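## Task

Take the red tank top from the laundry heap and set it on the table half that belongs to the left arm, with space between it and every other garment. All remaining garments must stay on the half where the heap lies. No garment may end up on the floor or draped over a table edge. Dropping or tossing clothes is allowed. The result only counts if it holds without the robot touching or holding anything, so open the grippers and pull the arms away at the end.

## Robot and tools

ROBOT AND FRAME. Two arms, left_arm and right_arm, each ending in a two-finger gripper. Positions are reported in one world frame in metres: origin on the tabletop midway between the arms, +x pointing away from the robots over the table, +z up, and left_arm sitting on the +y side (so the left arm's half of the table is +y). The names are arm labels, not image sides. Each gripper's fingers extend along its own +z axis and close along its own y axis; the reported position is the spot between the finger pads, roughly 1 cm short of the tips. Reported hand positions can be somewhat wrong, especially with the arm stretched out. Joint limits (rad, base to hand): waist -2.618..3.054, shoulder 0..3.142, elbow 0..3.142, wrist pitch -1.571..1.571, wrist yaw -1.571..1.571, wrist roll -2.094..2.094.

THE 14-NUMBER ROW. Every motion command uses one flat list of 14 numbers covering both arms, each in [-1, 1]: left_arm dx, dy, dz, rx, ry, rz, opening, then right_arm in the same order. dx..rz are an offset (not a pose) expressed in that gripper's own axes, counted from the gripper pose shown in the latest result that includes it; before any result in the current scene, and for the second or later call within one reply, they count from where the gripper is when the command begins. Scale: 1.0 equals 0.6 m of travel or 180 degrees. rx, ry, rz form a single rotation vector. The opening is absolute, not an offset: +1 is fully open (0.094 m), -1 fully closed. All-zero offsets are not a hold; they pull the arm back to the base pose.

execute_actions: arguments actions (a list with zero or one item) and optional pictures (boolean). An empty list just returns the state. An item {"rows": [...], "steps": n} plays 1 to 15 rows, one per control step of 1/30 s, n at most 15 (default 15); if there are fewer rows than steps, the final row repeats. Every row is measured from the same base pose, not from the prior row. An item with only {"steps": n} (up to 300) is a pause that ends n steps after the previous result, reply time included. A rejected call sends nothing.

move: target is one 14-number row as above; speed is top path speed in m/s, 0.002 to 0.5, default 0.25 (rotation up to twice that in rad/s). Both grippers travel straight lines that finish together, lasting 0.5 to 10 s (cut off at 10 s if longer), turning the short way. Paths ignore obstacles and the other arm. The opening is applied when the move begins. Grippers lag, may drift off the line and may exceed the speed near full extension. The result adds a move: line giving the ending (done, off_target, moving, held, fault) and any limits (paced = the sent pose was clipped; held = some steps were blocked, after which the arm may surge), plus each gripper's distance from its target. If only one arm is named, the other finished normally.

wait: seconds, 0 to 10; the robot gets no new command meanwhile.

zoom_image: camera (cam_high, cam_left_wrist or cam_right_wrist) and region [x0, y0, x1, y1] in pixels of that camera's latest image, top-left origin, at most 504 by 504. All three images are 504x504; cam_high is fixed above and in front, the wrist cameras ride on the hands.

finished_scene: scene, the number of the current scene; irreversible, reports whether the goal was met. Always end a turn with a tool call.

READING RESULTS. The state line lists, per arm, end_effector_position and end_effector_quat_wxyz. grip_measured is the finger opening on the command scale; the last Joint positions entry is the opening in metres (readings may be off by about 1 mm). A Hand target line shows where the controller is currently driving each gripper. pose unreachable means the clearance check altered or blocked that arm's command; HELD marks steps where a row was partly or fully not sent. FAULT lines mean an arm stopped. MOTOR HOT appears from 75 °C.

CONTROL BEHAVIOUR. Each step, the commanded pose is clipped to within 70 mm and 16 degrees of the measured pose, then damped inverse kinematics chases it, favouring position over orientation; elbows never fully straighten. After an action the arm only reaches its last clipped pose, so far targets need several commands; check the result and send the remainder. Arms usually stop a centimetre or more low; to keep an arm still, send the correction back to its desired pose in the first call of a reply and zeros afterwards, raising the aim if it keeps sagging.

GRASPING. To hold something, command an opening below grip_measured: about 0.03 lower for a firm grip, less for a gentle one. Finger force tops out near 50 to 62 N per pad; very thin items (under about 2 mm) are gripped more weakly.

AVOID. Do not let the arms collide or press against each other. Fast contacts and targets set deep past a surface push hard; avoid slams, hard shoves and knocking items off the table. Holding loads heats motors: at 90 °C the arm halts for 10 s, at 100 °C it goes limp and falls. Finish with grippers open and arms withdrawn, garments resting on their own.

Each tool is called after "Call:" in YAML: its name, and indented under it one key for each argument.

## Session

Call:
execute_actions:
  actions: []

Scene clock: 0.00 s of 6000.00 s.
left_arm: end_effector_position=(+0.3861, +0.2844, +0.4023) grip_measured=+1.000 end_effector_quat_wxyz=(+0.702, -0.015, +0.712, +0.008) | right_arm: end_effector_position=(+0.3745, -0.3190, +0.4145) grip_measured=+1.000 end_effector_quat_wxyz=(+0.714, +0.013, +0.699, -0.017)
Joint positions: left_arm=[-0.012  1.048  1.042 -0.009  0.004 -0.011  0.094] | right_arm=[ 0.001  1.055  1.059  0.017  0.    -0.005  0.094]
Joint velocities: left_arm=[ 0.002 -0.007 -0.007  0.022  0.007  0.007  0.   ] | right_arm=[-0.002 -0.002  0.002 -0.022 -0.007  0.007  0.   ]
Motor temperatures (°C, as the motors report them): left_arm=[25 27 26 24 27 26] | right_arm=[26 26 24 25 25 28]
Hand target (left_arm): +0.382, +0.284, +0.418; +0.716, -0.016, +0.698, +0.007
Hand target (right_arm): +0.372, -0.319, +0.421; +0.719, +0.013, +0.695, -0.018

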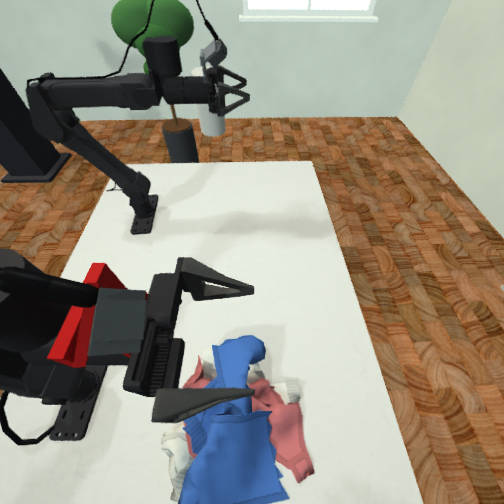

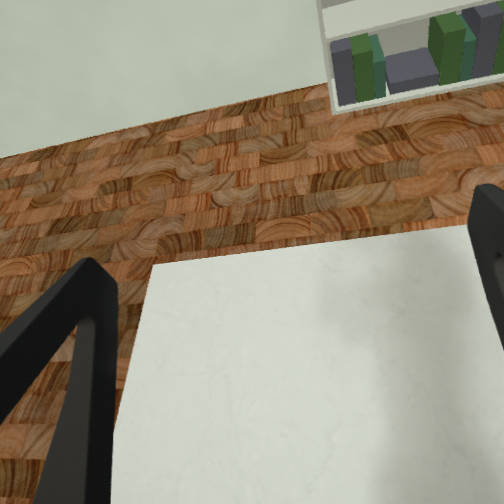

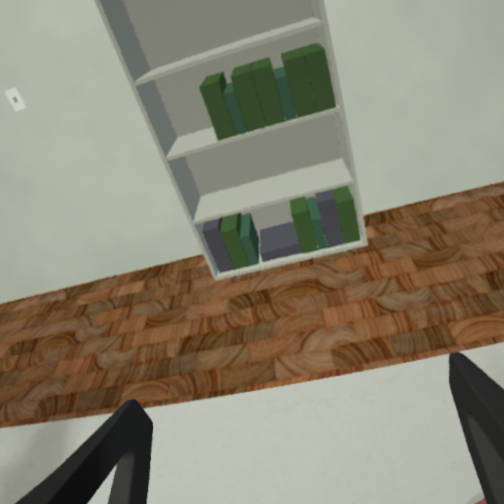

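Call:
zoom_image:
  camera: "cam_high"
  region: [130, 320, 340, 504]

Region (130, 320, 340, 504) of cam_high's 504x504 image, scaled by 2.400, with more detail than that image has; it fills the top 442 rows of this view, and the rest is white.

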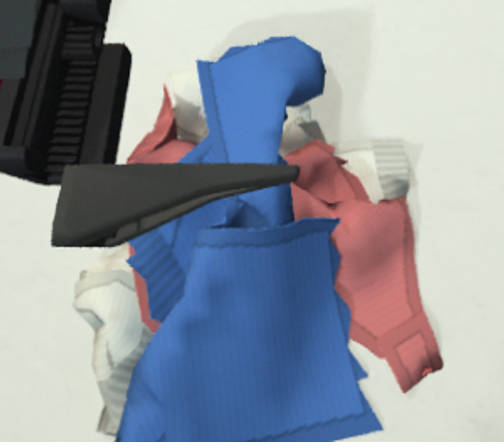

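Call:
move:
  target: [0, 0, 0, 0, 0, 0, 1, 0.4408, -0.185, -0.0408, 0, 0.5, 0, 1]
  speed: 0.3

Scene clock: 56.37 s of 6000.00 s.
left_arm: end_effector_position=(+0.3861, +0.2844, +0.4015) grip_measured=+1.000 end_effector_quat_wxyz=(+0.701, -0.015, +0.713, +0.008) | right_arm: end_effector_position=(+0.3495, -0.4253, +0.1373) grip_measured=+1.000 end_effector_quat_wxyz=(+0.007, +0.018, +1.000, +0.003)
Joint positions: left_arm=[-0.012  1.048  1.042 -0.013  0.004 -0.011  0.094] | right_arm=[-0.291  1.977  1.835 -1.417 -0.009 -0.299  0.094]
Joint velocities: left_arm=[-0.007  0.002  0.002 -0.022 -0.022 -0.022  0.   ] | right_arm=[-0.002 -0.007 -0.002 -0.007  0.022 -0.037  0.   ]
Motor temperatures (°C, as the motors report them): left_arm=[25 27 28 31 27 26] | right_arm=[26 27 27 32 25 28]
Hand target (left_arm): +0.386, +0.284, +0.402; +0.702, -0.015, +0.712, +0.008
Hand target (right_arm): +0.350, -0.431, +0.143; +0.010, +0.019, +1.000, -0.003
Off the commanded pose (left_arm): 0.001 m, 0 deg.
Off the commanded pose (right_arm): 0.014 m, 1 deg.
After step 90, 50.17 s passed at rest.
move: off_target (right_arm)
camera_calibration (this result's frames):
cam_left_wrist: T_world_to_cam=[[0.0215381, -0.967665, -0.251316, 0.367233], [-0.802843, 0.133063, -0.581151, 0.508399], [0.595801, 0.214284, -0.774018, 0.109842], [0, 0, 0, 1]] pos_world=[0.334812, 0.264172, 0.472768]
cam_right_wrist: T_world_to_cam=[[-0.317485, -0.945459, -0.0728684, -0.276249], [-0.81236, 0.23154, 0.53522, 0.35902], [-0.489156, 0.22912, -0.841564, 0.498799], [0, 0, 0, 1]] pos_world=[0.447939, -0.458595, 0.207487]

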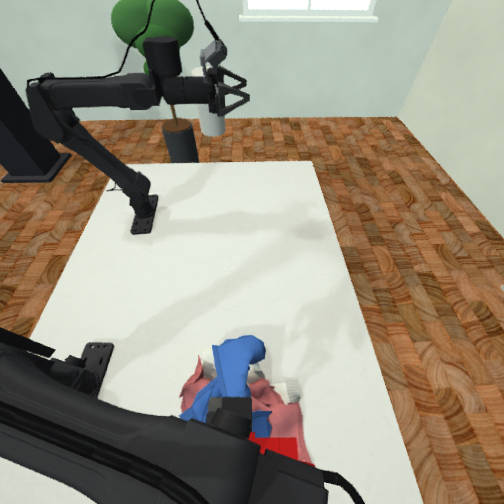

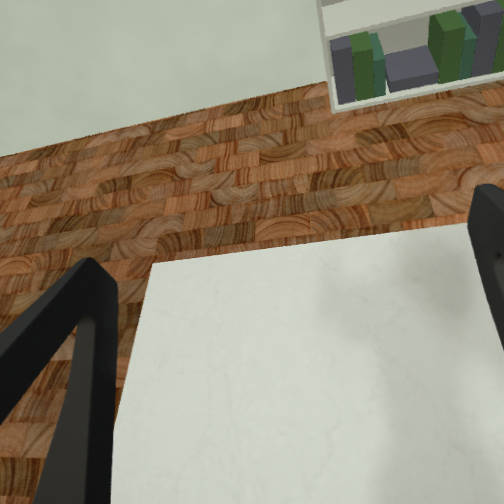

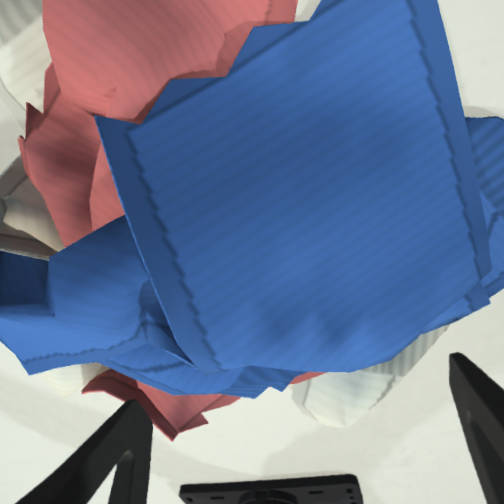

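Call:
move:
  target: [0, 0, 0, 0, 0, 0, 1, 0, -0.009, 0.185, 0, 0, 0, 0.2]
  speed: 0.15

Call:
execute_actions:
  actions:
    - {"rows": [[0, 0, 0, 0, 0, 0, 1, 0, 0, 0, 0, 0, 0, -1]], "steps": 15}

Scene clock: 65.83 s of 6000.00 s.
left_arm: end_effector_position=(+0.3861, +0.2844, +0.4006) grip_measured=+1.000 end_effector_quat_wxyz=(+0.699, -0.015, +0.715, +0.008) | right_arm: end_effector_position=(+0.3484, -0.4252, +0.0351) grip_measured=+0.201 end_effector_quat_wxyz=(+0.006, +0.016, +1.000, +0.002)
Joint positions: left_arm=[-0.012  1.048  1.042 -0.016  0.004 -0.011  0.094] | right_arm=[-0.291  2.014  1.479 -1.025 -0.008 -0.302  0.056]
Joint velocities: left_arm=[-0.007 -0.012 -0.002  0.051 -0.022  0.007  0.   ] | right_arm=[-0.002 -0.007  0.007  0.037 -0.007  0.081  0.001]
Motor temperatures (°C, as the motors report them): left_arm=[25 27 28 31 27 26] | right_arm=[26 28 27 31 25 28]
Hand target (left_arm): +0.386, +0.284, +0.401; +0.701, -0.015, +0.713, +0.008
Hand target (right_arm): +0.349, -0.430, +0.026; +0.007, +0.018, +1.000, +0.002
Off the commanded pose (left_arm): 0.001 m, 0 deg.
Off the commanded pose (right_arm): 0.010 m, 0 deg.
After step 90, 5.13 s passed at rest.
move: done
camera_calibration (this result's frames):
cam_left_wrist: T_world_to_cam=[[0.0206759, -0.967697, -0.251266, 0.36734], [-0.804832, 0.13299, -0.57841, 0.50758], [0.593142, 0.214186, -0.776084, 0.111075], [0, 0, 0, 1]] pos_world=[0.335039, 0.26418, 0.472093]
cam_right_wrist: T_world_to_cam=[[-0.314353, -0.946594, -0.0717052, -0.2855], [-0.812376, 0.229162, 0.536218, 0.411772], [-0.491149, 0.226813, -0.841028, 0.411975], [0, 0, 0, 1]] pos_world=[0.447107, -0.458056, 0.105211]

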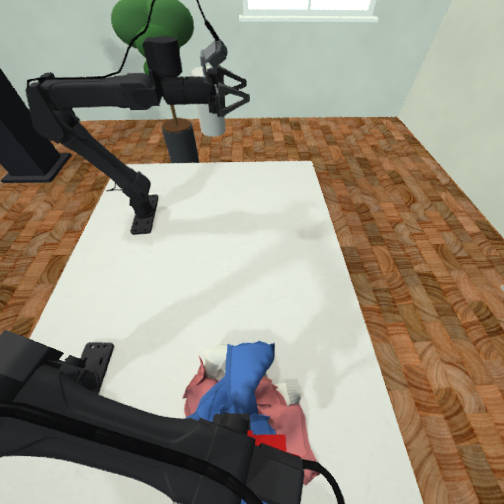

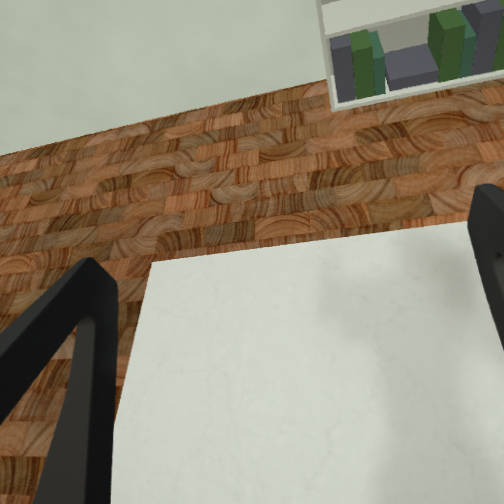

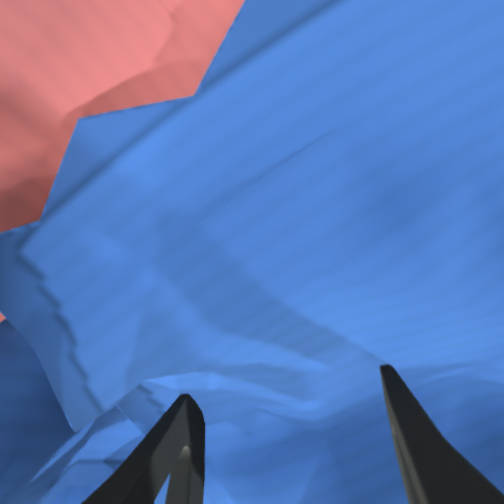

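Scene clock: 66.33 s of 6000.00 s.
left_arm: end_effector_position=(+0.3861, +0.2844, +0.3998) grip_measured=+1.000 end_effector_quat_wxyz=(+0.698, -0.016, +0.716, +0.008) | right_arm: end_effector_position=(+0.3483, -0.4255, +0.0351) grip_measured=-0.982 end_effector_quat_wxyz=(+0.006, +0.016, +1.000, +0.001)
Joint positions: left_arm=[-0.012  1.048  1.042 -0.02   0.004 -0.011  0.094] | right_arm=[-0.291  2.014  1.479 -1.025 -0.006 -0.302  0.001]
Joint velocities: left_arm=[-0.017  0.007 -0.007  0.095 -0.037  0.022  0.   ] | right_arm=[-0.012 -0.012  0.007 -0.022 -0.007  0.037 -0.001]
Motor temperatures (°C, as the motors report them): left_arm=[25 27 28 31 27 26] | right_arm=[26 28 27 30 25 28]
Hand target (left_arm): +0.386, +0.284, +0.401; +0.699, -0.015, +0.715, +0.008
Hand target (right_arm): +0.348, -0.425, +0.035; +0.006, +0.016, +1.000, +0.002
Off the commanded pose (left_arm): 0.001 m, 0 deg.
Off the commanded pose (right_arm): 0.000 m, 0 deg.
Steps of this call (steps 1 to 15: all 15 steps of this action). Readings (end_effector_position):
1: left_arm (+0.3861, +0.2844, +0.4005) | right_arm (+0.3484, -0.4253, +0.0351)
2: left_arm (+0.3861, +0.2844, +0.4004) | right_arm (+0.3483, -0.4254, +0.0351)
4: left_arm (+0.3861, +0.2844, +0.4002) | right_arm (+0.3483, -0.4255, +0.0351)
8: left_arm (+0.3861, +0.2844, +0.3999) | right_arm (+0.3483, -0.4255, +0.0351)
15: the state above
camera_calibration (this result's frames):
cam_left_wrist: T_world_to_cam=[[0.0198139, -0.967729, -0.251213, 0.367446], [-0.806812, 0.132917, -0.575662, 0.506756], [0.590476, 0.214088, -0.778142, 0.112304], [0, 0, 0, 1]] pos_world=[0.335264, 0.264189, 0.471417]
cam_right_wrist: T_world_to_cam=[[-0.314416, -0.946716, -0.0698029, -0.285936], [-0.812035, 0.230143, 0.536315, 0.412052], [-0.491673, 0.225308, -0.841127, 0.411536], [0, 0, 0, 1]] pos_world=[0.447039, -0.458253, 0.105205]

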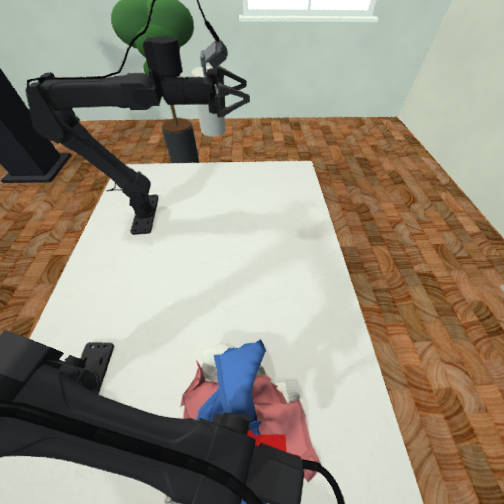

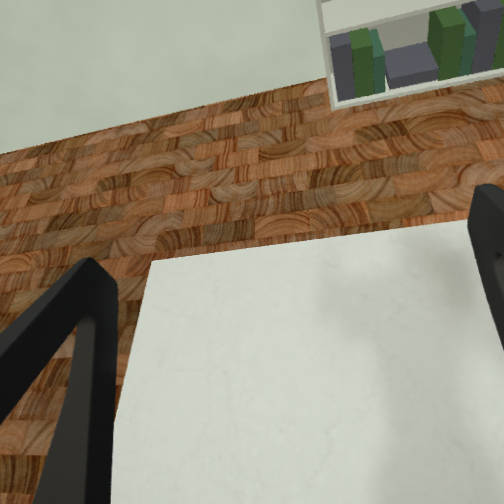

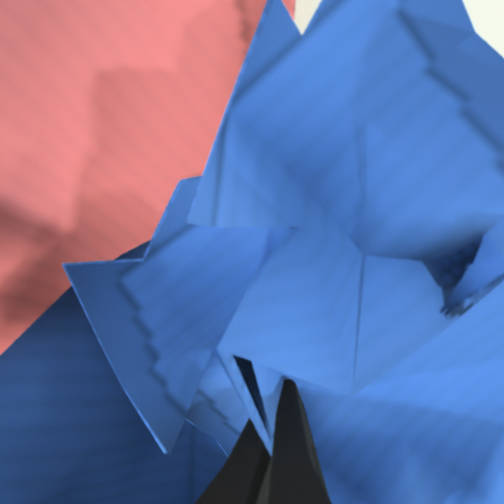

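Call:
move:
  target: [0, 0, 0, 0, 0, 0, 1, 0, 0.05, -0.55, 0, 0, 0, -1]
  speed: 0.3

Scene clock: 71.43 s of 6000.00 s.
left_arm: end_effector_position=(+0.3860, +0.2844, +0.3989) grip_measured=+1.000 end_effector_quat_wxyz=(+0.697, -0.016, +0.717, +0.008) | right_arm: end_effector_position=(+0.3525, -0.4013, +0.3626) grip_measured=-0.982 end_effector_quat_wxyz=(+0.294, +0.014, +0.953, -0.073)
Joint positions: left_arm=[-0.012  1.048  1.042 -0.023  0.004 -0.011  0.094] | right_arm=[-0.226  1.723  2.312 -1.544 -0.006 -0.238  0.001]
Joint velocities: left_arm=[ 0.002 -0.007  0.002 -0.007  0.022  0.037  0.   ] | right_arm=[-0.017 -0.007  0.017 -0.037  0.007  0.051 -0.001]
Motor temperatures (°C, as the motors report them): left_arm=[25 27 28 31 27 26] | right_arm=[26 29 27 30 25 28]
Hand target (left_arm): +0.386, +0.284, +0.400; +0.698, -0.016, +0.716, +0.008
Hand target (right_arm): +0.350, -0.398, +0.368; +0.300, +0.015, +0.951, -0.074
Off the commanded pose (left_arm): 0.001 m, 0 deg.
Off the commanded pose (right_arm): 0.009 m, 35 deg; orientation clipped at the last step of the last action.
joint sent to its limit (right arm) — the command would take joint 4 (wrist pitch) past its lower limit, so that joint was sent only as far as its limit.
After step 90, 0.57 s passed at rest.
move: off_target (right_arm); limits=paced
camera_calibration (this result's frames):
cam_left_wrist: T_world_to_cam=[[0.0189521, -0.967761, -0.251158, 0.367551], [-0.808783, 0.132845, -0.572907, 0.505929], [0.587802, 0.21399, -0.78019, 0.113532], [0, 0, 0, 1]] pos_world=[0.335486, 0.264197, 0.47074]
cam_right_wrist: T_world_to_cam=[[-0.266634, -0.959957, -0.0859617, -0.255157], [-0.961887, 0.270658, -0.0389533, 0.511934], [0.0606598, 0.0722991, -0.995537, 0.483465], [0, 0, 0, 1]] pos_world=[0.395062, -0.418453, 0.479315]

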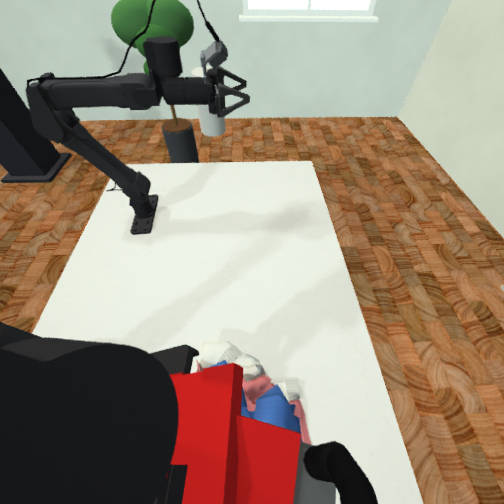

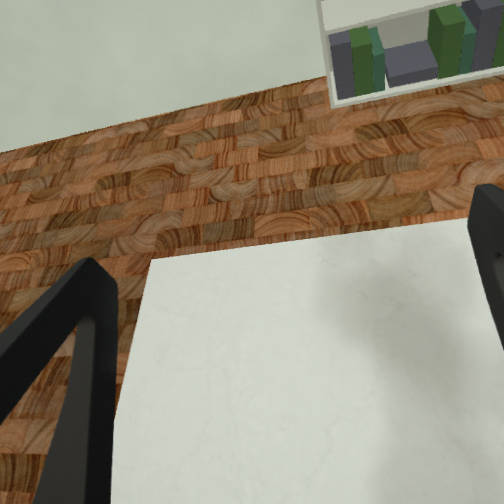

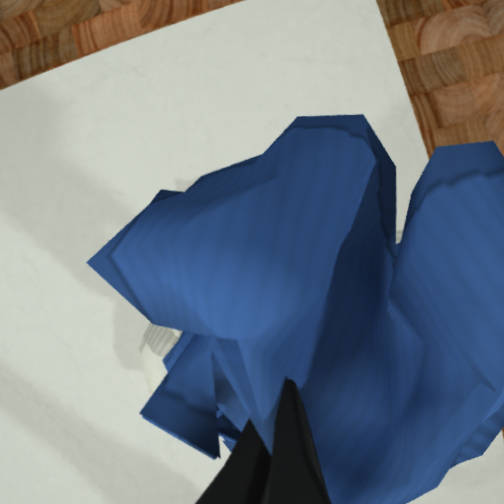

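Call:
move:
  target: [0, 0, 0, 0, 0, 0, 1, -0.2797, 0.3586, 0.1608, 0, 0, 0, -1]
  speed: 0.3

Scene clock: 87.53 s of 6000.00 s.
left_arm: end_effector_position=(+0.3860, +0.2844, +0.3981) grip_measured=+1.000 end_effector_quat_wxyz=(+0.696, -0.016, +0.718, +0.008) | right_arm: end_effector_position=(+0.5560, -0.1953, +0.3333) grip_measured=-0.982 end_effector_quat_wxyz=(+0.444, -0.014, +0.895, -0.038)
Joint positions: left_arm=[-0.012  1.048  1.042 -0.027  0.004 -0.011  0.094] | right_arm=[ 0.314  2.329  2.852 -1.198  0.269  0.11   0.001]
Joint velocities: left_arm=[ 0.007 -0.002 -0.002 -0.007  0.007 -0.081  0.   ] | right_arm=[-0.007 -0.002 -0.002  0.051 -0.007  0.007 -0.   ]
Motor temperatures (°C, as the motors report them): left_arm=[25 27 28 32 27 26] | right_arm=[26 29 27 30 25 28]
Hand target (left_arm): +0.386, +0.284, +0.399; +0.697, -0.016, +0.717, +0.008
Hand target (right_arm): +0.558, -0.199, +0.347; +0.464, -0.006, +0.885, -0.039
Off the commanded pose (left_arm): 0.001 m, 0 deg.
Off the commanded pose (right_arm): 0.018 m, 19 deg; orientation clipped at the last step of the last action.
elbow stopped short (right arm): the move would have taken joint 3 (elbow) straighter than the controller allows; a more bent joint 3 avoids this.
move: off_target (right_arm); limits=paced
camera_calibration (this result's frames):
cam_left_wrist: T_world_to_cam=[[0.0180905, -0.967792, -0.251099, 0.367655], [-0.810743, 0.132773, -0.570146, 0.505097], [0.585122, 0.213891, -0.782229, 0.114756], [0, 0, 0, 1]] pos_world=[0.335707, 0.264205, 0.470062]
cam_right_wrist: T_world_to_cam=[[-0.129408, -0.973591, -0.188079, -0.0505383], [-0.924075, 0.1872, -0.333228, 0.711517], [0.359636, 0.130677, -0.923897, 0.248379], [0, 0, 0, 1]] pos_world=[0.561629, -0.214857, 0.457068]

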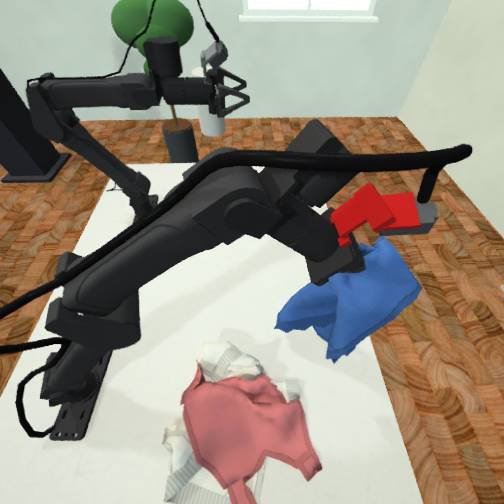

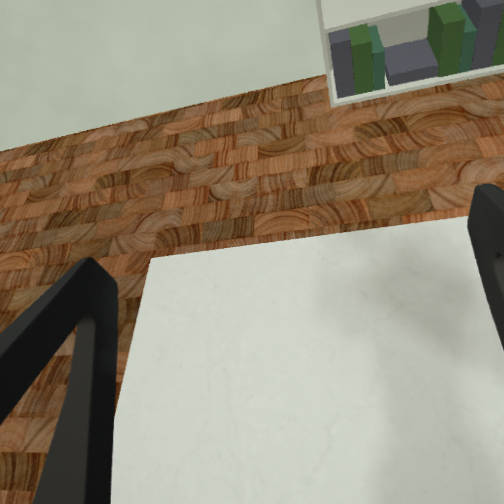

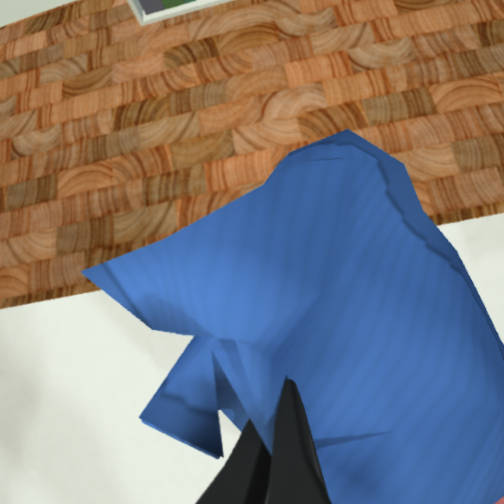

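Call:
move:
  target: [0, 0, 0, 0, 0, 0, 1, 0.2425, 0.0164, 0.0377, 0, 0, 0, -1]
  speed: 0.3

Call:
execute_actions:
  actions:
    - {"rows": [[0, 0, 0, 0, 0, 0, 1, 0, 0, 0, 0, 0, 0, 1]], "steps": 12}

Scene clock: 100.90 s of 6000.00 s.
left_arm: end_effector_position=(+0.3860, +0.2844, +0.3972) grip_measured=+1.000 end_effector_quat_wxyz=(+0.694, -0.016, +0.719, +0.008) | right_arm: end_effector_position=(+0.4858, -0.1953, +0.1983) grip_measured=-0.982 end_effector_quat_wxyz=(+0.432, -0.012, +0.901, -0.034)
Joint positions: left_arm=[-0.012  1.048  1.042 -0.03   0.004 -0.011  0.094] | right_arm=[ 0.36   1.759  1.429 -0.38   0.294  0.154  0.001]
Joint velocities: left_arm=[-0.017 -0.007 -0.017 -0.037  0.066  0.066  0.   ] | right_arm=[ 0.017  0.022  0.007 -0.022 -0.007  0.007 -0.001]
Motor temperatures (°C, as the motors report them): left_arm=[25 27 28 32 27 26] | right_arm=[26 31 27 32 25 28]
Hand target (left_arm): +0.386, +0.284, +0.398; +0.696, -0.016, +0.718, +0.008
Hand target (right_arm): +0.485, -0.195, +0.206; +0.444, -0.013, +0.895, -0.037
Off the commanded pose (left_arm): 0.001 m, 0 deg.
Off the commanded pose (right_arm): 0.005 m, 2 deg.
move: done; limits=paced
camera_calibration (this result's frames):
cam_left_wrist: T_world_to_cam=[[0.0172291, -0.967824, -0.251037, 0.367757], [-0.812695, 0.132701, -0.567378, 0.504261], [0.582435, 0.213792, -0.784259, 0.115978], [0, 0, 0, 1]] pos_world=[0.335925, 0.264213, 0.469384]
cam_right_wrist: T_world_to_cam=[[-0.135191, -0.971783, -0.193289, -0.0808157], [-0.932318, 0.190805, -0.307207, 0.601262], [0.33542, 0.138675, -0.931806, 0.163777], [0, 0, 0, 1]] pos_world=[0.494708, -0.215971, 0.3217]

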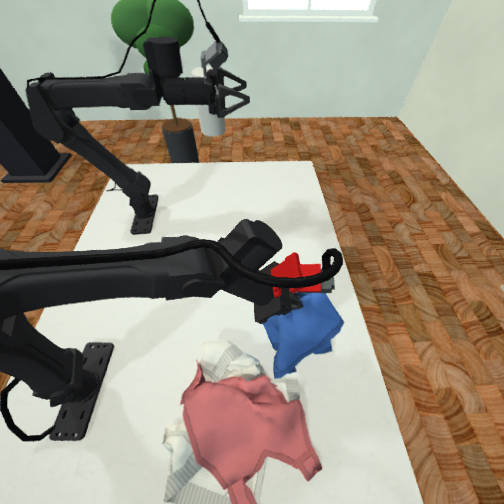

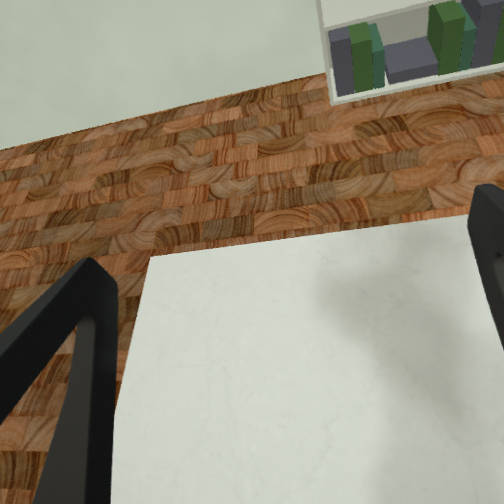

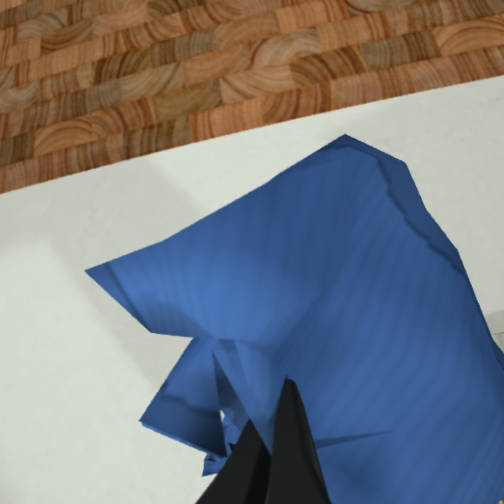

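Scene clock: 101.30 s of 6000.00 s.
left_arm: end_effector_position=(+0.3860, +0.2844, +0.3964) grip_measured=+1.000 end_effector_quat_wxyz=(+0.693, -0.016, +0.720, +0.008) | right_arm: end_effector_position=(+0.4859, -0.1953, +0.1984) grip_measured=+1.000 end_effector_quat_wxyz=(+0.433, -0.012, +0.901, -0.033)
Joint positions: left_arm=[-0.012  1.048  1.042 -0.033  0.004 -0.011  0.094] | right_arm=[ 0.36   1.759  1.429 -0.38   0.294  0.154  0.094]
Joint velocities: left_arm=[ 0.012 -0.012 -0.002 -0.022 -0.022  0.022  0.   ] | right_arm=[ 0.007 -0.002 -0.002 -0.037  0.037 -0.007  0.   ]
Motor temperatures (°C, as the motors report them): left_arm=[25 27 28 32 27 26] | right_arm=[26 31 27 32 25 28]
Hand target (left_arm): +0.386, +0.284, +0.397; +0.694, -0.016, +0.719, +0.008
Hand target (right_arm): +0.486, -0.195, +0.198; +0.433, -0.012, +0.901, -0.033
Off the commanded pose (left_arm): 0.001 m, 0 deg.
Off the commanded pose (right_arm): 0.000 m, 0 deg.
Steps of this call (steps 1 to 12: all 12 steps of this action). Readings (end_effector_position):
1: left_arm (+0.3860, +0.2844, +0.3971) | right_arm (+0.4859, -0.1953, +0.1984)
2: left_arm (+0.3860, +0.2844, +0.3970) | right_arm (+0.4859, -0.1953, +0.1984)
4: left_arm (+0.3860, +0.2844, +0.3967) | right_arm (+0.4859, -0.1953, +0.1984)
8: left_arm (+0.3860, +0.2844, +0.3965) | right_arm (+0.4859, -0.1953, +0.1984)
12: the state above
camera_calibration (this result's frames):
cam_left_wrist: T_world_to_cam=[[0.0163679, -0.967856, -0.250973, 0.367858], [-0.814637, 0.132629, -0.564603, 0.503421], [0.57974, 0.213693, -0.78628, 0.117197], [0, 0, 0, 1]] pos_world=[0.33614, 0.264221, 0.468705]
cam_right_wrist: T_world_to_cam=[[-0.135121, -0.97176, -0.193453, -0.0807734], [-0.932207, 0.190841, -0.307523, 0.601349], [0.335757, 0.138785, -0.931668, 0.16365], [0, 0, 0, 1]] pos_world=[0.49472, -0.215967, 0.32177]

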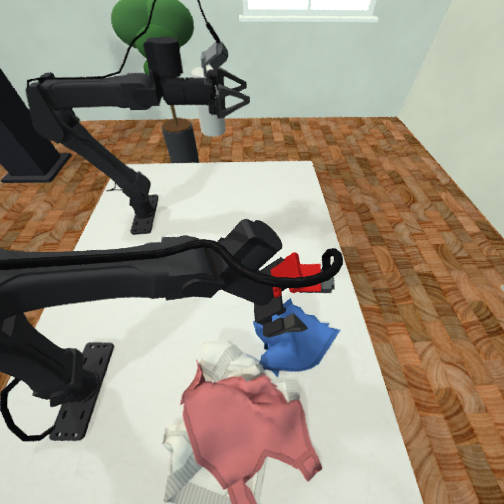

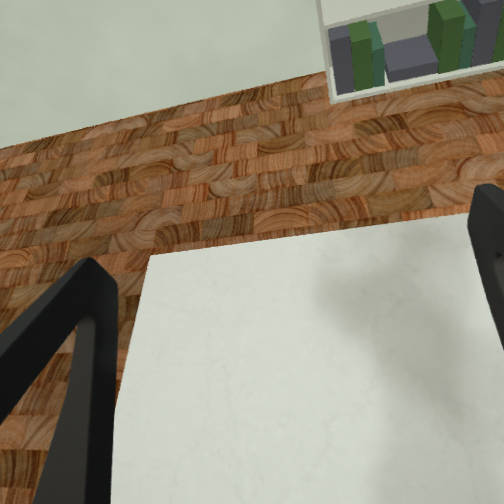

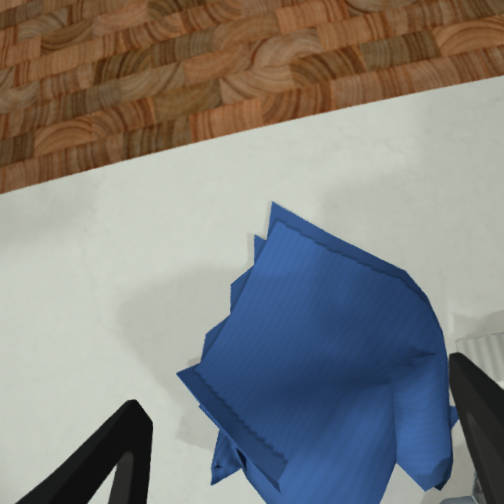

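Call:
move:
  target: [0, 0, 0, 0, 0, 0, 1, 0.2154, -0.3629, 0.0349, 0, 0.285, 0, 0.2]
  speed: 0.3

Scene clock: 122.07 s of 6000.00 s.
left_arm: end_effector_position=(+0.3859, +0.2844, +0.3955) grip_measured=+1.000 end_effector_quat_wxyz=(+0.692, -0.016, +0.722, +0.008) | right_arm: end_effector_position=(+0.4156, -0.4216, +0.0939) grip_measured=+0.201 end_effector_quat_wxyz=(-0.002, +0.007, +0.999, -0.034)
Joint positions: left_arm=[-0.012  1.048  1.042 -0.037  0.004 -0.011  0.094] | right_arm=[-0.203  2.247  2.076 -1.387  0.068 -0.234  0.056]
Joint velocities: left_arm=[ 0.002 -0.002 -0.012 -0.007 -0.095  0.037  0.   ] | right_arm=[-0.012 -0.007  0.002  0.037 -0.081 -0.037 -0.001]
Motor temperatures (°C, as the motors report them): left_arm=[25 27 28 33 27 26] | right_arm=[26 30 27 32 25 28]
Hand target (left_arm): +0.386, +0.284, +0.396; +0.693, -0.016, +0.720, +0.008
Hand target (right_arm): +0.418, -0.423, +0.097; +0.001, +0.003, +0.999, -0.039
Off the commanded pose (left_arm): 0.001 m, 0 deg.
Off the commanded pose (right_arm): 0.008 m, 0 deg.
After step 90, 15.50 s passed at rest.
move: done
camera_calibration (this result's frames):
cam_left_wrist: T_world_to_cam=[[0.015507, -0.967887, -0.250905, 0.367958], [-0.816569, 0.132558, -0.561821, 0.502577], [0.577039, 0.213594, -0.788291, 0.118413], [0, 0, 0, 1]] pos_world=[0.336354, 0.264229, 0.468025]
cam_right_wrist: T_world_to_cam=[[-0.296908, -0.954902, 0.0028041, -0.274543], [-0.808096, 0.252824, 0.532034, 0.442638], [-0.50875, 0.155699, -0.846718, 0.47144], [0, 0, 0, 1]] pos_world=[0.516025, -0.447473, 0.164448]

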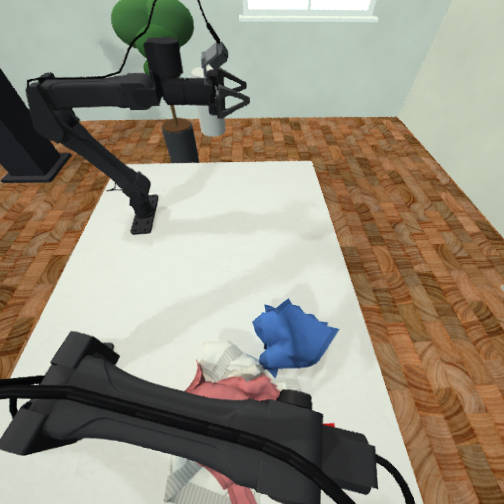

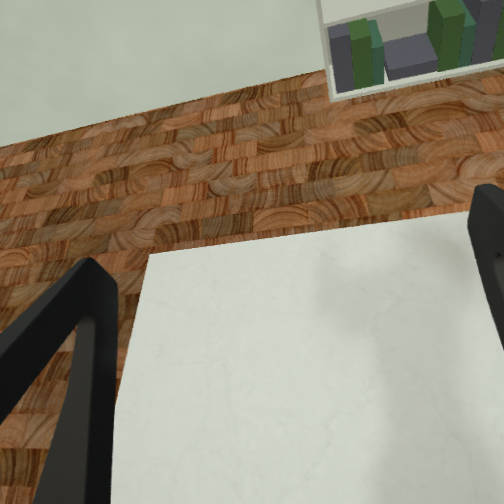

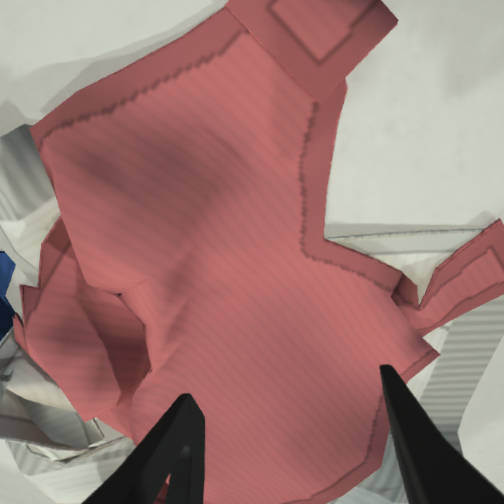

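Red is directly under the gripper. Descend and pinch.

Call:
move:
  target: [0, 0, 0, 0, 0, 0, 1, 0, 0, 0.125, 0, 0, 0, 0.2]
  speed: 0.12

Call:
execute_actions:
  actions:
    - {"rows": [[0, 0, 0, 0, 0, 0, 1, 0, 0, 0, 0, 0, 0, -1]], "steps": 15}

Scene clock: 128.30 s of 6000.00 s.
left_arm: end_effector_position=(+0.3859, +0.2844, +0.3947) grip_measured=+1.000 end_effector_quat_wxyz=(+0.691, -0.016, +0.723, +0.008) | right_arm: end_effector_position=(+0.4139, -0.4212, +0.0242) grip_measured=+0.201 end_effector_quat_wxyz=(-0.003, +0.004, +0.999, -0.034)
Joint positions: left_arm=[-0.012  1.048  1.042 -0.04   0.004 -0.011  0.094] | right_arm=[-0.203  2.263  1.824 -1.121  0.068 -0.24   0.056]
Joint velocities: left_arm=[-0.017 -0.002 -0.002 -0.037 -0.066 -0.022  0.   ] | right_arm=[ 0.012  0.007 -0.007  0.051 -0.051  0.139  0.001]
Motor temperatures (°C, as the motors report them): left_arm=[25 27 28 33 27 26] | right_arm=[26 31 27 31 25 28]
Hand target (left_arm): +0.386, +0.284, +0.396; +0.692, -0.016, +0.722, +0.008
Hand target (right_arm): +0.414, -0.426, +0.019; -0.002, +0.007, +0.999, -0.035
Off the commanded pose (left_arm): 0.001 m, 0 deg.
Off the commanded pose (right_arm): 0.008 m, 0 deg.
After step 90, 2.03 s passed at rest.
move: done
camera_calibration (this result's frames):
cam_left_wrist: T_world_to_cam=[[0.0146462, -0.967919, -0.250835, 0.368056], [-0.818492, 0.132487, -0.559033, 0.501729], [0.574331, 0.213494, -0.790294, 0.119627], [0, 0, 0, 1]] pos_world=[0.336565, 0.264237, 0.467345]
cam_right_wrist: T_world_to_cam=[[-0.291444, -0.956583, 0.00301071, -0.277415], [-0.808133, 0.247897, 0.534291, 0.476171], [-0.51184, 0.153283, -0.845295, 0.411716], [0, 0, 0, 1]] pos_world=[0.514691, -0.446521, 0.0944432]

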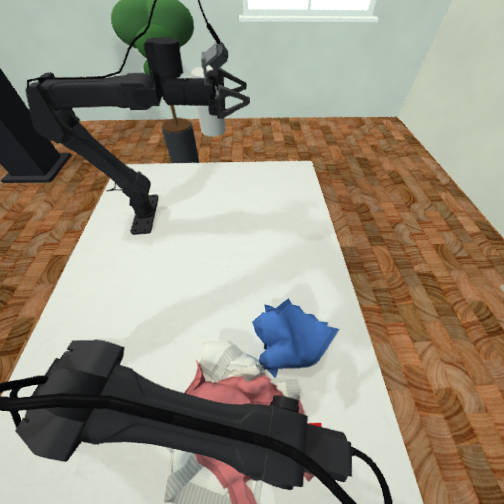

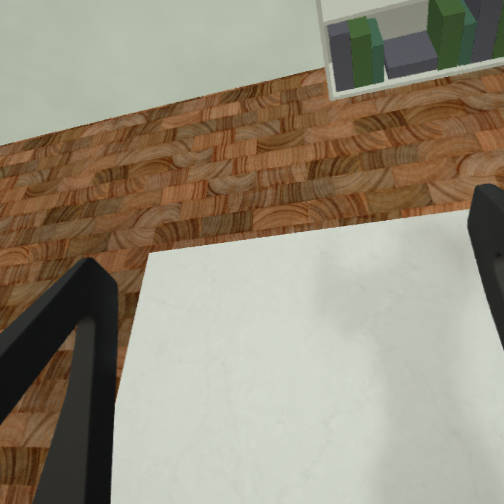

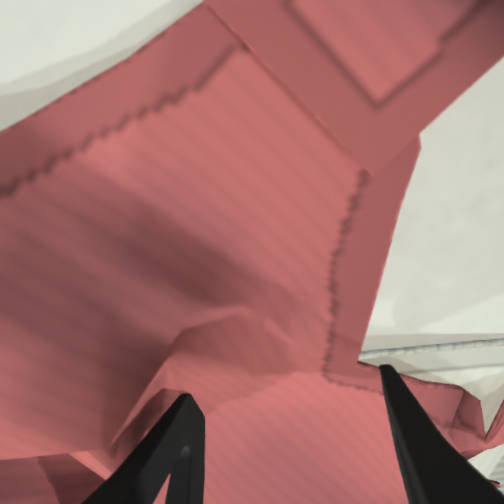

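Scene clock: 128.80 s of 6000.00 s.
left_arm: end_effector_position=(+0.3858, +0.2844, +0.3938) grip_measured=+1.000 end_effector_quat_wxyz=(+0.690, -0.016, +0.724, +0.008) | right_arm: end_effector_position=(+0.4139, -0.4212, +0.0242) grip_measured=-0.995 end_effector_quat_wxyz=(-0.003, +0.004, +0.999, -0.034)
Joint positions: left_arm=[-0.012  1.048  1.042 -0.044  0.004 -0.011  0.094] | right_arm=[-0.203  2.263  1.824 -1.121  0.068 -0.24   0.   ]
Joint velocities: left_arm=[ 0.022 -0.012  0.022 -0.037 -0.007 -0.007  0.   ] | right_arm=[-0.002 -0.007  0.022 -0.037  0.037 -0.081 -0.001]
Motor temperatures (°C, as the motors report them): left_arm=[25 27 28 33 27 26] | right_arm=[26 31 27 31 25 28]
Hand target (left_arm): +0.386, +0.284, +0.395; +0.691, -0.016, +0.723, +0.008
Hand target (right_arm): +0.414, -0.421, +0.024; -0.003, +0.004, +0.999, -0.034
Off the commanded pose (left_arm): 0.001 m, 0 deg.
Off the commanded pose (right_arm): 0.000 m, 0 deg.
Steps of this call (steps 1 to 15: all 15 steps of this action). Readings (end_effector_position):
1: left_arm (+0.3859, +0.2844, +0.3946) | right_arm (+0.4139, -0.4212, +0.0242)
2: left_arm (+0.3859, +0.2844, +0.3945) | right_arm (+0.4139, -0.4212, +0.0242)
4: left_arm (+0.3859, +0.2844, +0.3942) | right_arm (+0.4139, -0.4212, +0.0242)
8: left_arm (+0.3859, +0.2844, +0.3939) | right_arm (+0.4139, -0.4212, +0.0242)
15: the state above
camera_calibration (this result's frames):
cam_left_wrist: T_world_to_cam=[[0.0137858, -0.967951, -0.250761, 0.368154], [-0.820405, 0.132417, -0.556238, 0.500876], [0.571616, 0.213394, -0.792286, 0.120838], [0, 0, 0, 1]] pos_world=[0.336773, 0.264244, 0.466663]
cam_right_wrist: T_world_to_cam=[[-0.291444, -0.956583, 0.00301071, -0.277415], [-0.808133, 0.247897, 0.534291, 0.476171], [-0.51184, 0.153283, -0.845295, 0.411716], [0, 0, 0, 1]] pos_world=[0.514691, -0.446521, 0.0944432]

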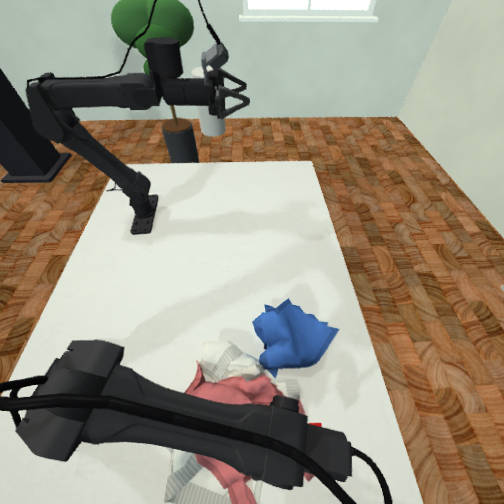

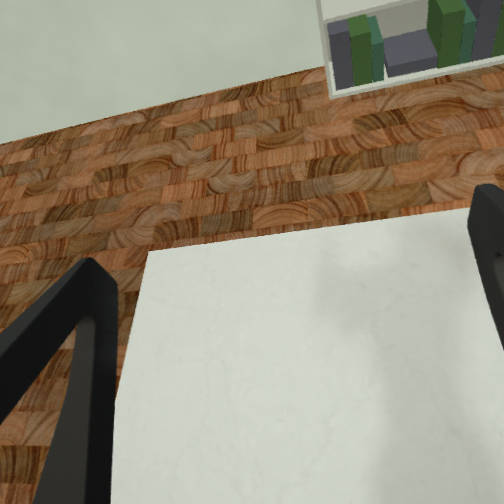

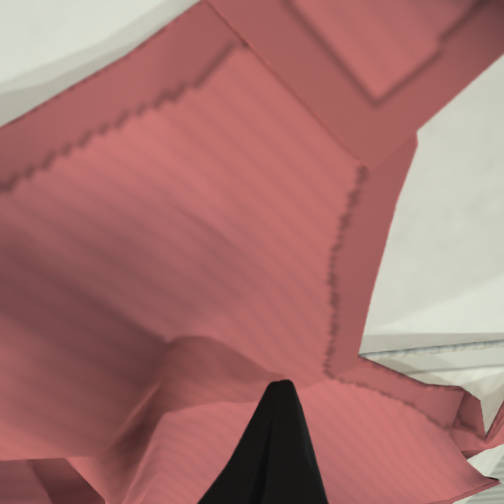

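Call:
move:
  target: [0, 0, 0, 0, 0, 0, 1, 0, 0, -0.25, 0, 0, 0, -1]
  speed: 0.25

Scene clock: 134.07 s of 6000.00 s.
left_arm: end_effector_position=(+0.3858, +0.2844, +0.3929) grip_measured=+1.000 end_effector_quat_wxyz=(+0.688, -0.016, +0.725, +0.008) | right_arm: end_effector_position=(+0.4171, -0.4149, +0.1658) grip_measured=-0.995 end_effector_quat_wxyz=(+0.045, +0.002, +0.998, -0.045)
Joint positions: left_arm=[-0.012  1.048  1.042 -0.048  0.004 -0.011  0.094] | right_arm=[-0.187  2.192  2.271 -1.542  0.068 -0.231  0.   ]
Joint velocities: left_arm=[-0.017  0.002  0.002 -0.037 -0.007  0.022  0.   ] | right_arm=[-0.017 -0.017 -0.007  0.051 -0.037 -0.037 -0.   ]
Motor temperatures (°C, as the motors report them): left_arm=[25 27 28 33 27 26] | right_arm=[26 32 27 31 25 28]
Hand target (left_arm): +0.386, +0.284, +0.394; +0.689, -0.016, +0.724, +0.008
Hand target (right_arm): +0.417, -0.412, +0.174; +0.052, +0.002, +0.998, -0.047
Off the commanded pose (left_arm): 0.001 m, 0 deg.
Off the commanded pose (right_arm): 0.009 m, 6 deg.
joint sent to its limit (right arm) — the command would take joint 4 (wrist pitch) past its lower limit, so that joint was sent only as far as its limit.
After step 90, 1.07 s passed at rest.
move: off_target (right_arm)
camera_calibration (this result's frames):
cam_left_wrist: T_world_to_cam=[[0.01283, -0.967986, -0.250676, 0.368261], [-0.82252, 0.132339, -0.553125, 0.499924], [0.568592, 0.213282, -0.79449, 0.12218], [0, 0, 0, 1]] pos_world=[0.337002, 0.264253, 0.465906]
cam_right_wrist: T_world_to_cam=[[-0.28486, -0.958565, -0.00270307, -0.27352], [-0.856554, 0.253277, 0.449629, 0.437945], [-0.430314, 0.130396, -0.893211, 0.496526], [0, 0, 0, 1]] pos_world=[0.510871, -0.437854, 0.245851]

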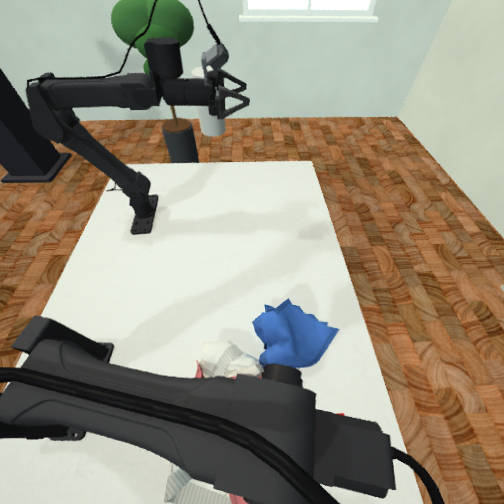

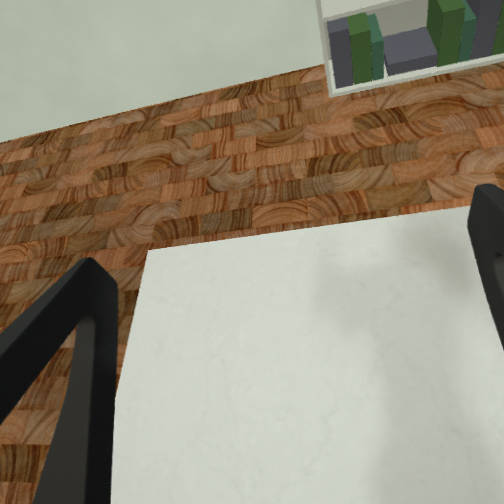

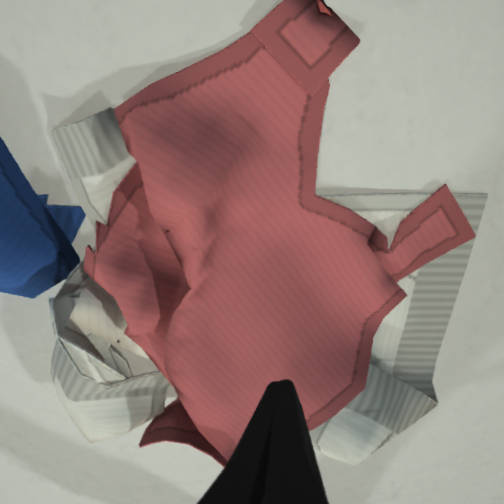

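Call:
move:
  target: [0, 0, 0, 0, 0, 0, 1, -0.1103, -0.0615, 0.2102, 0, 0, 0, 1]
  speed: 0.25

Scene clock: 178.63 s of 6000.00 s.
left_arm: end_effector_position=(+0.3858, +0.2844, +0.3920) grip_measured=+1.000 end_effector_quat_wxyz=(+0.687, -0.016, +0.727, +0.007) | right_arm: end_effector_position=(+0.4885, -0.4597, +0.0426) grip_measured=+1.000 end_effector_quat_wxyz=(+0.038, +0.002, +0.998, -0.046)
Joint positions: left_arm=[-0.012  1.048  1.042 -0.051  0.004 -0.011  0.094] | right_arm=[-0.239  2.603  2.504 -1.373  0.068 -0.284  0.094]
Joint velocities: left_arm=[ 0.007 -0.007 -0.002  0.066 -0.007 -0.007  0.   ] | right_arm=[ 0.012 -0.012 -0.012  0.037  0.037 -0.007  0.   ]
Motor temperatures (°C, as the motors report them): left_arm=[25 27 28 34 27 26] | right_arm=[26 34 28 28 25 28]
Hand target (left_arm): +0.386, +0.284, +0.393; +0.688, -0.016, +0.725, +0.008
Hand target (right_arm): +0.491, -0.463, +0.048; +0.045, +0.002, +0.998, -0.046
Off the commanded pose (left_arm): 0.001 m, 0 deg.
Off the commanded pose (right_arm): 0.010 m, 1 deg.
After step 90, 40.33 s passed at rest.
move: done
camera_calibration (this result's frames):
cam_left_wrist: T_world_to_cam=[[0.0119701, -0.968018, -0.250596, 0.368355], [-0.824413, 0.132269, -0.550317, 0.499063], [0.565863, 0.213182, -0.796463, 0.123385], [0, 0, 0, 1]] pos_world=[0.337206, 0.26426, 0.465223]
cam_right_wrist: T_world_to_cam=[[-0.28451, -0.958668, 0.00313955, -0.296863], [-0.850409, 0.25389, 0.460808, 0.562626], [-0.442559, 0.128434, -0.887494, 0.427841], [0, 0, 0, 1]] pos_world=[0.583347, -0.482388, 0.121376]

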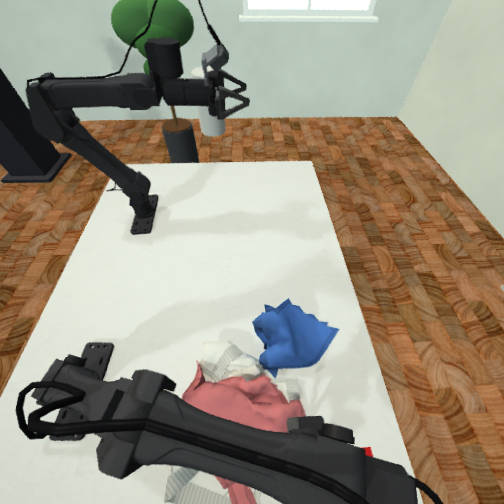

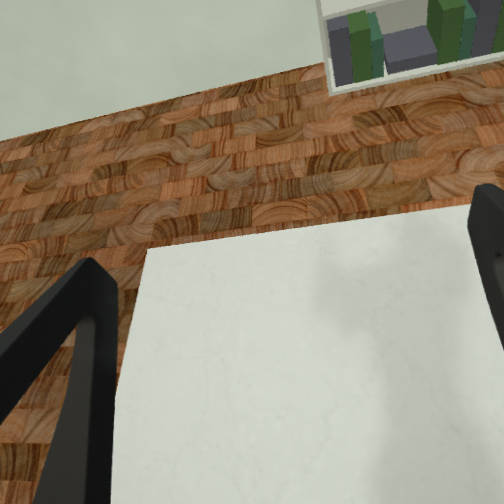

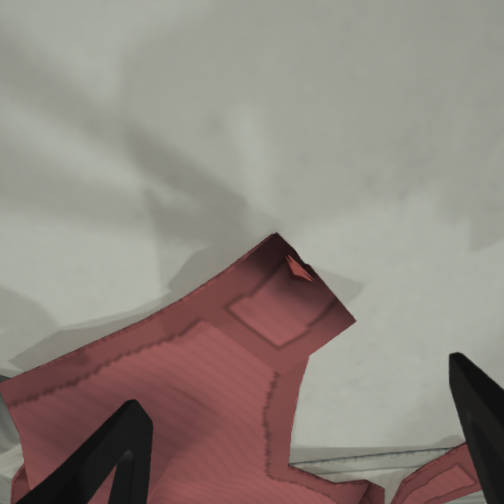

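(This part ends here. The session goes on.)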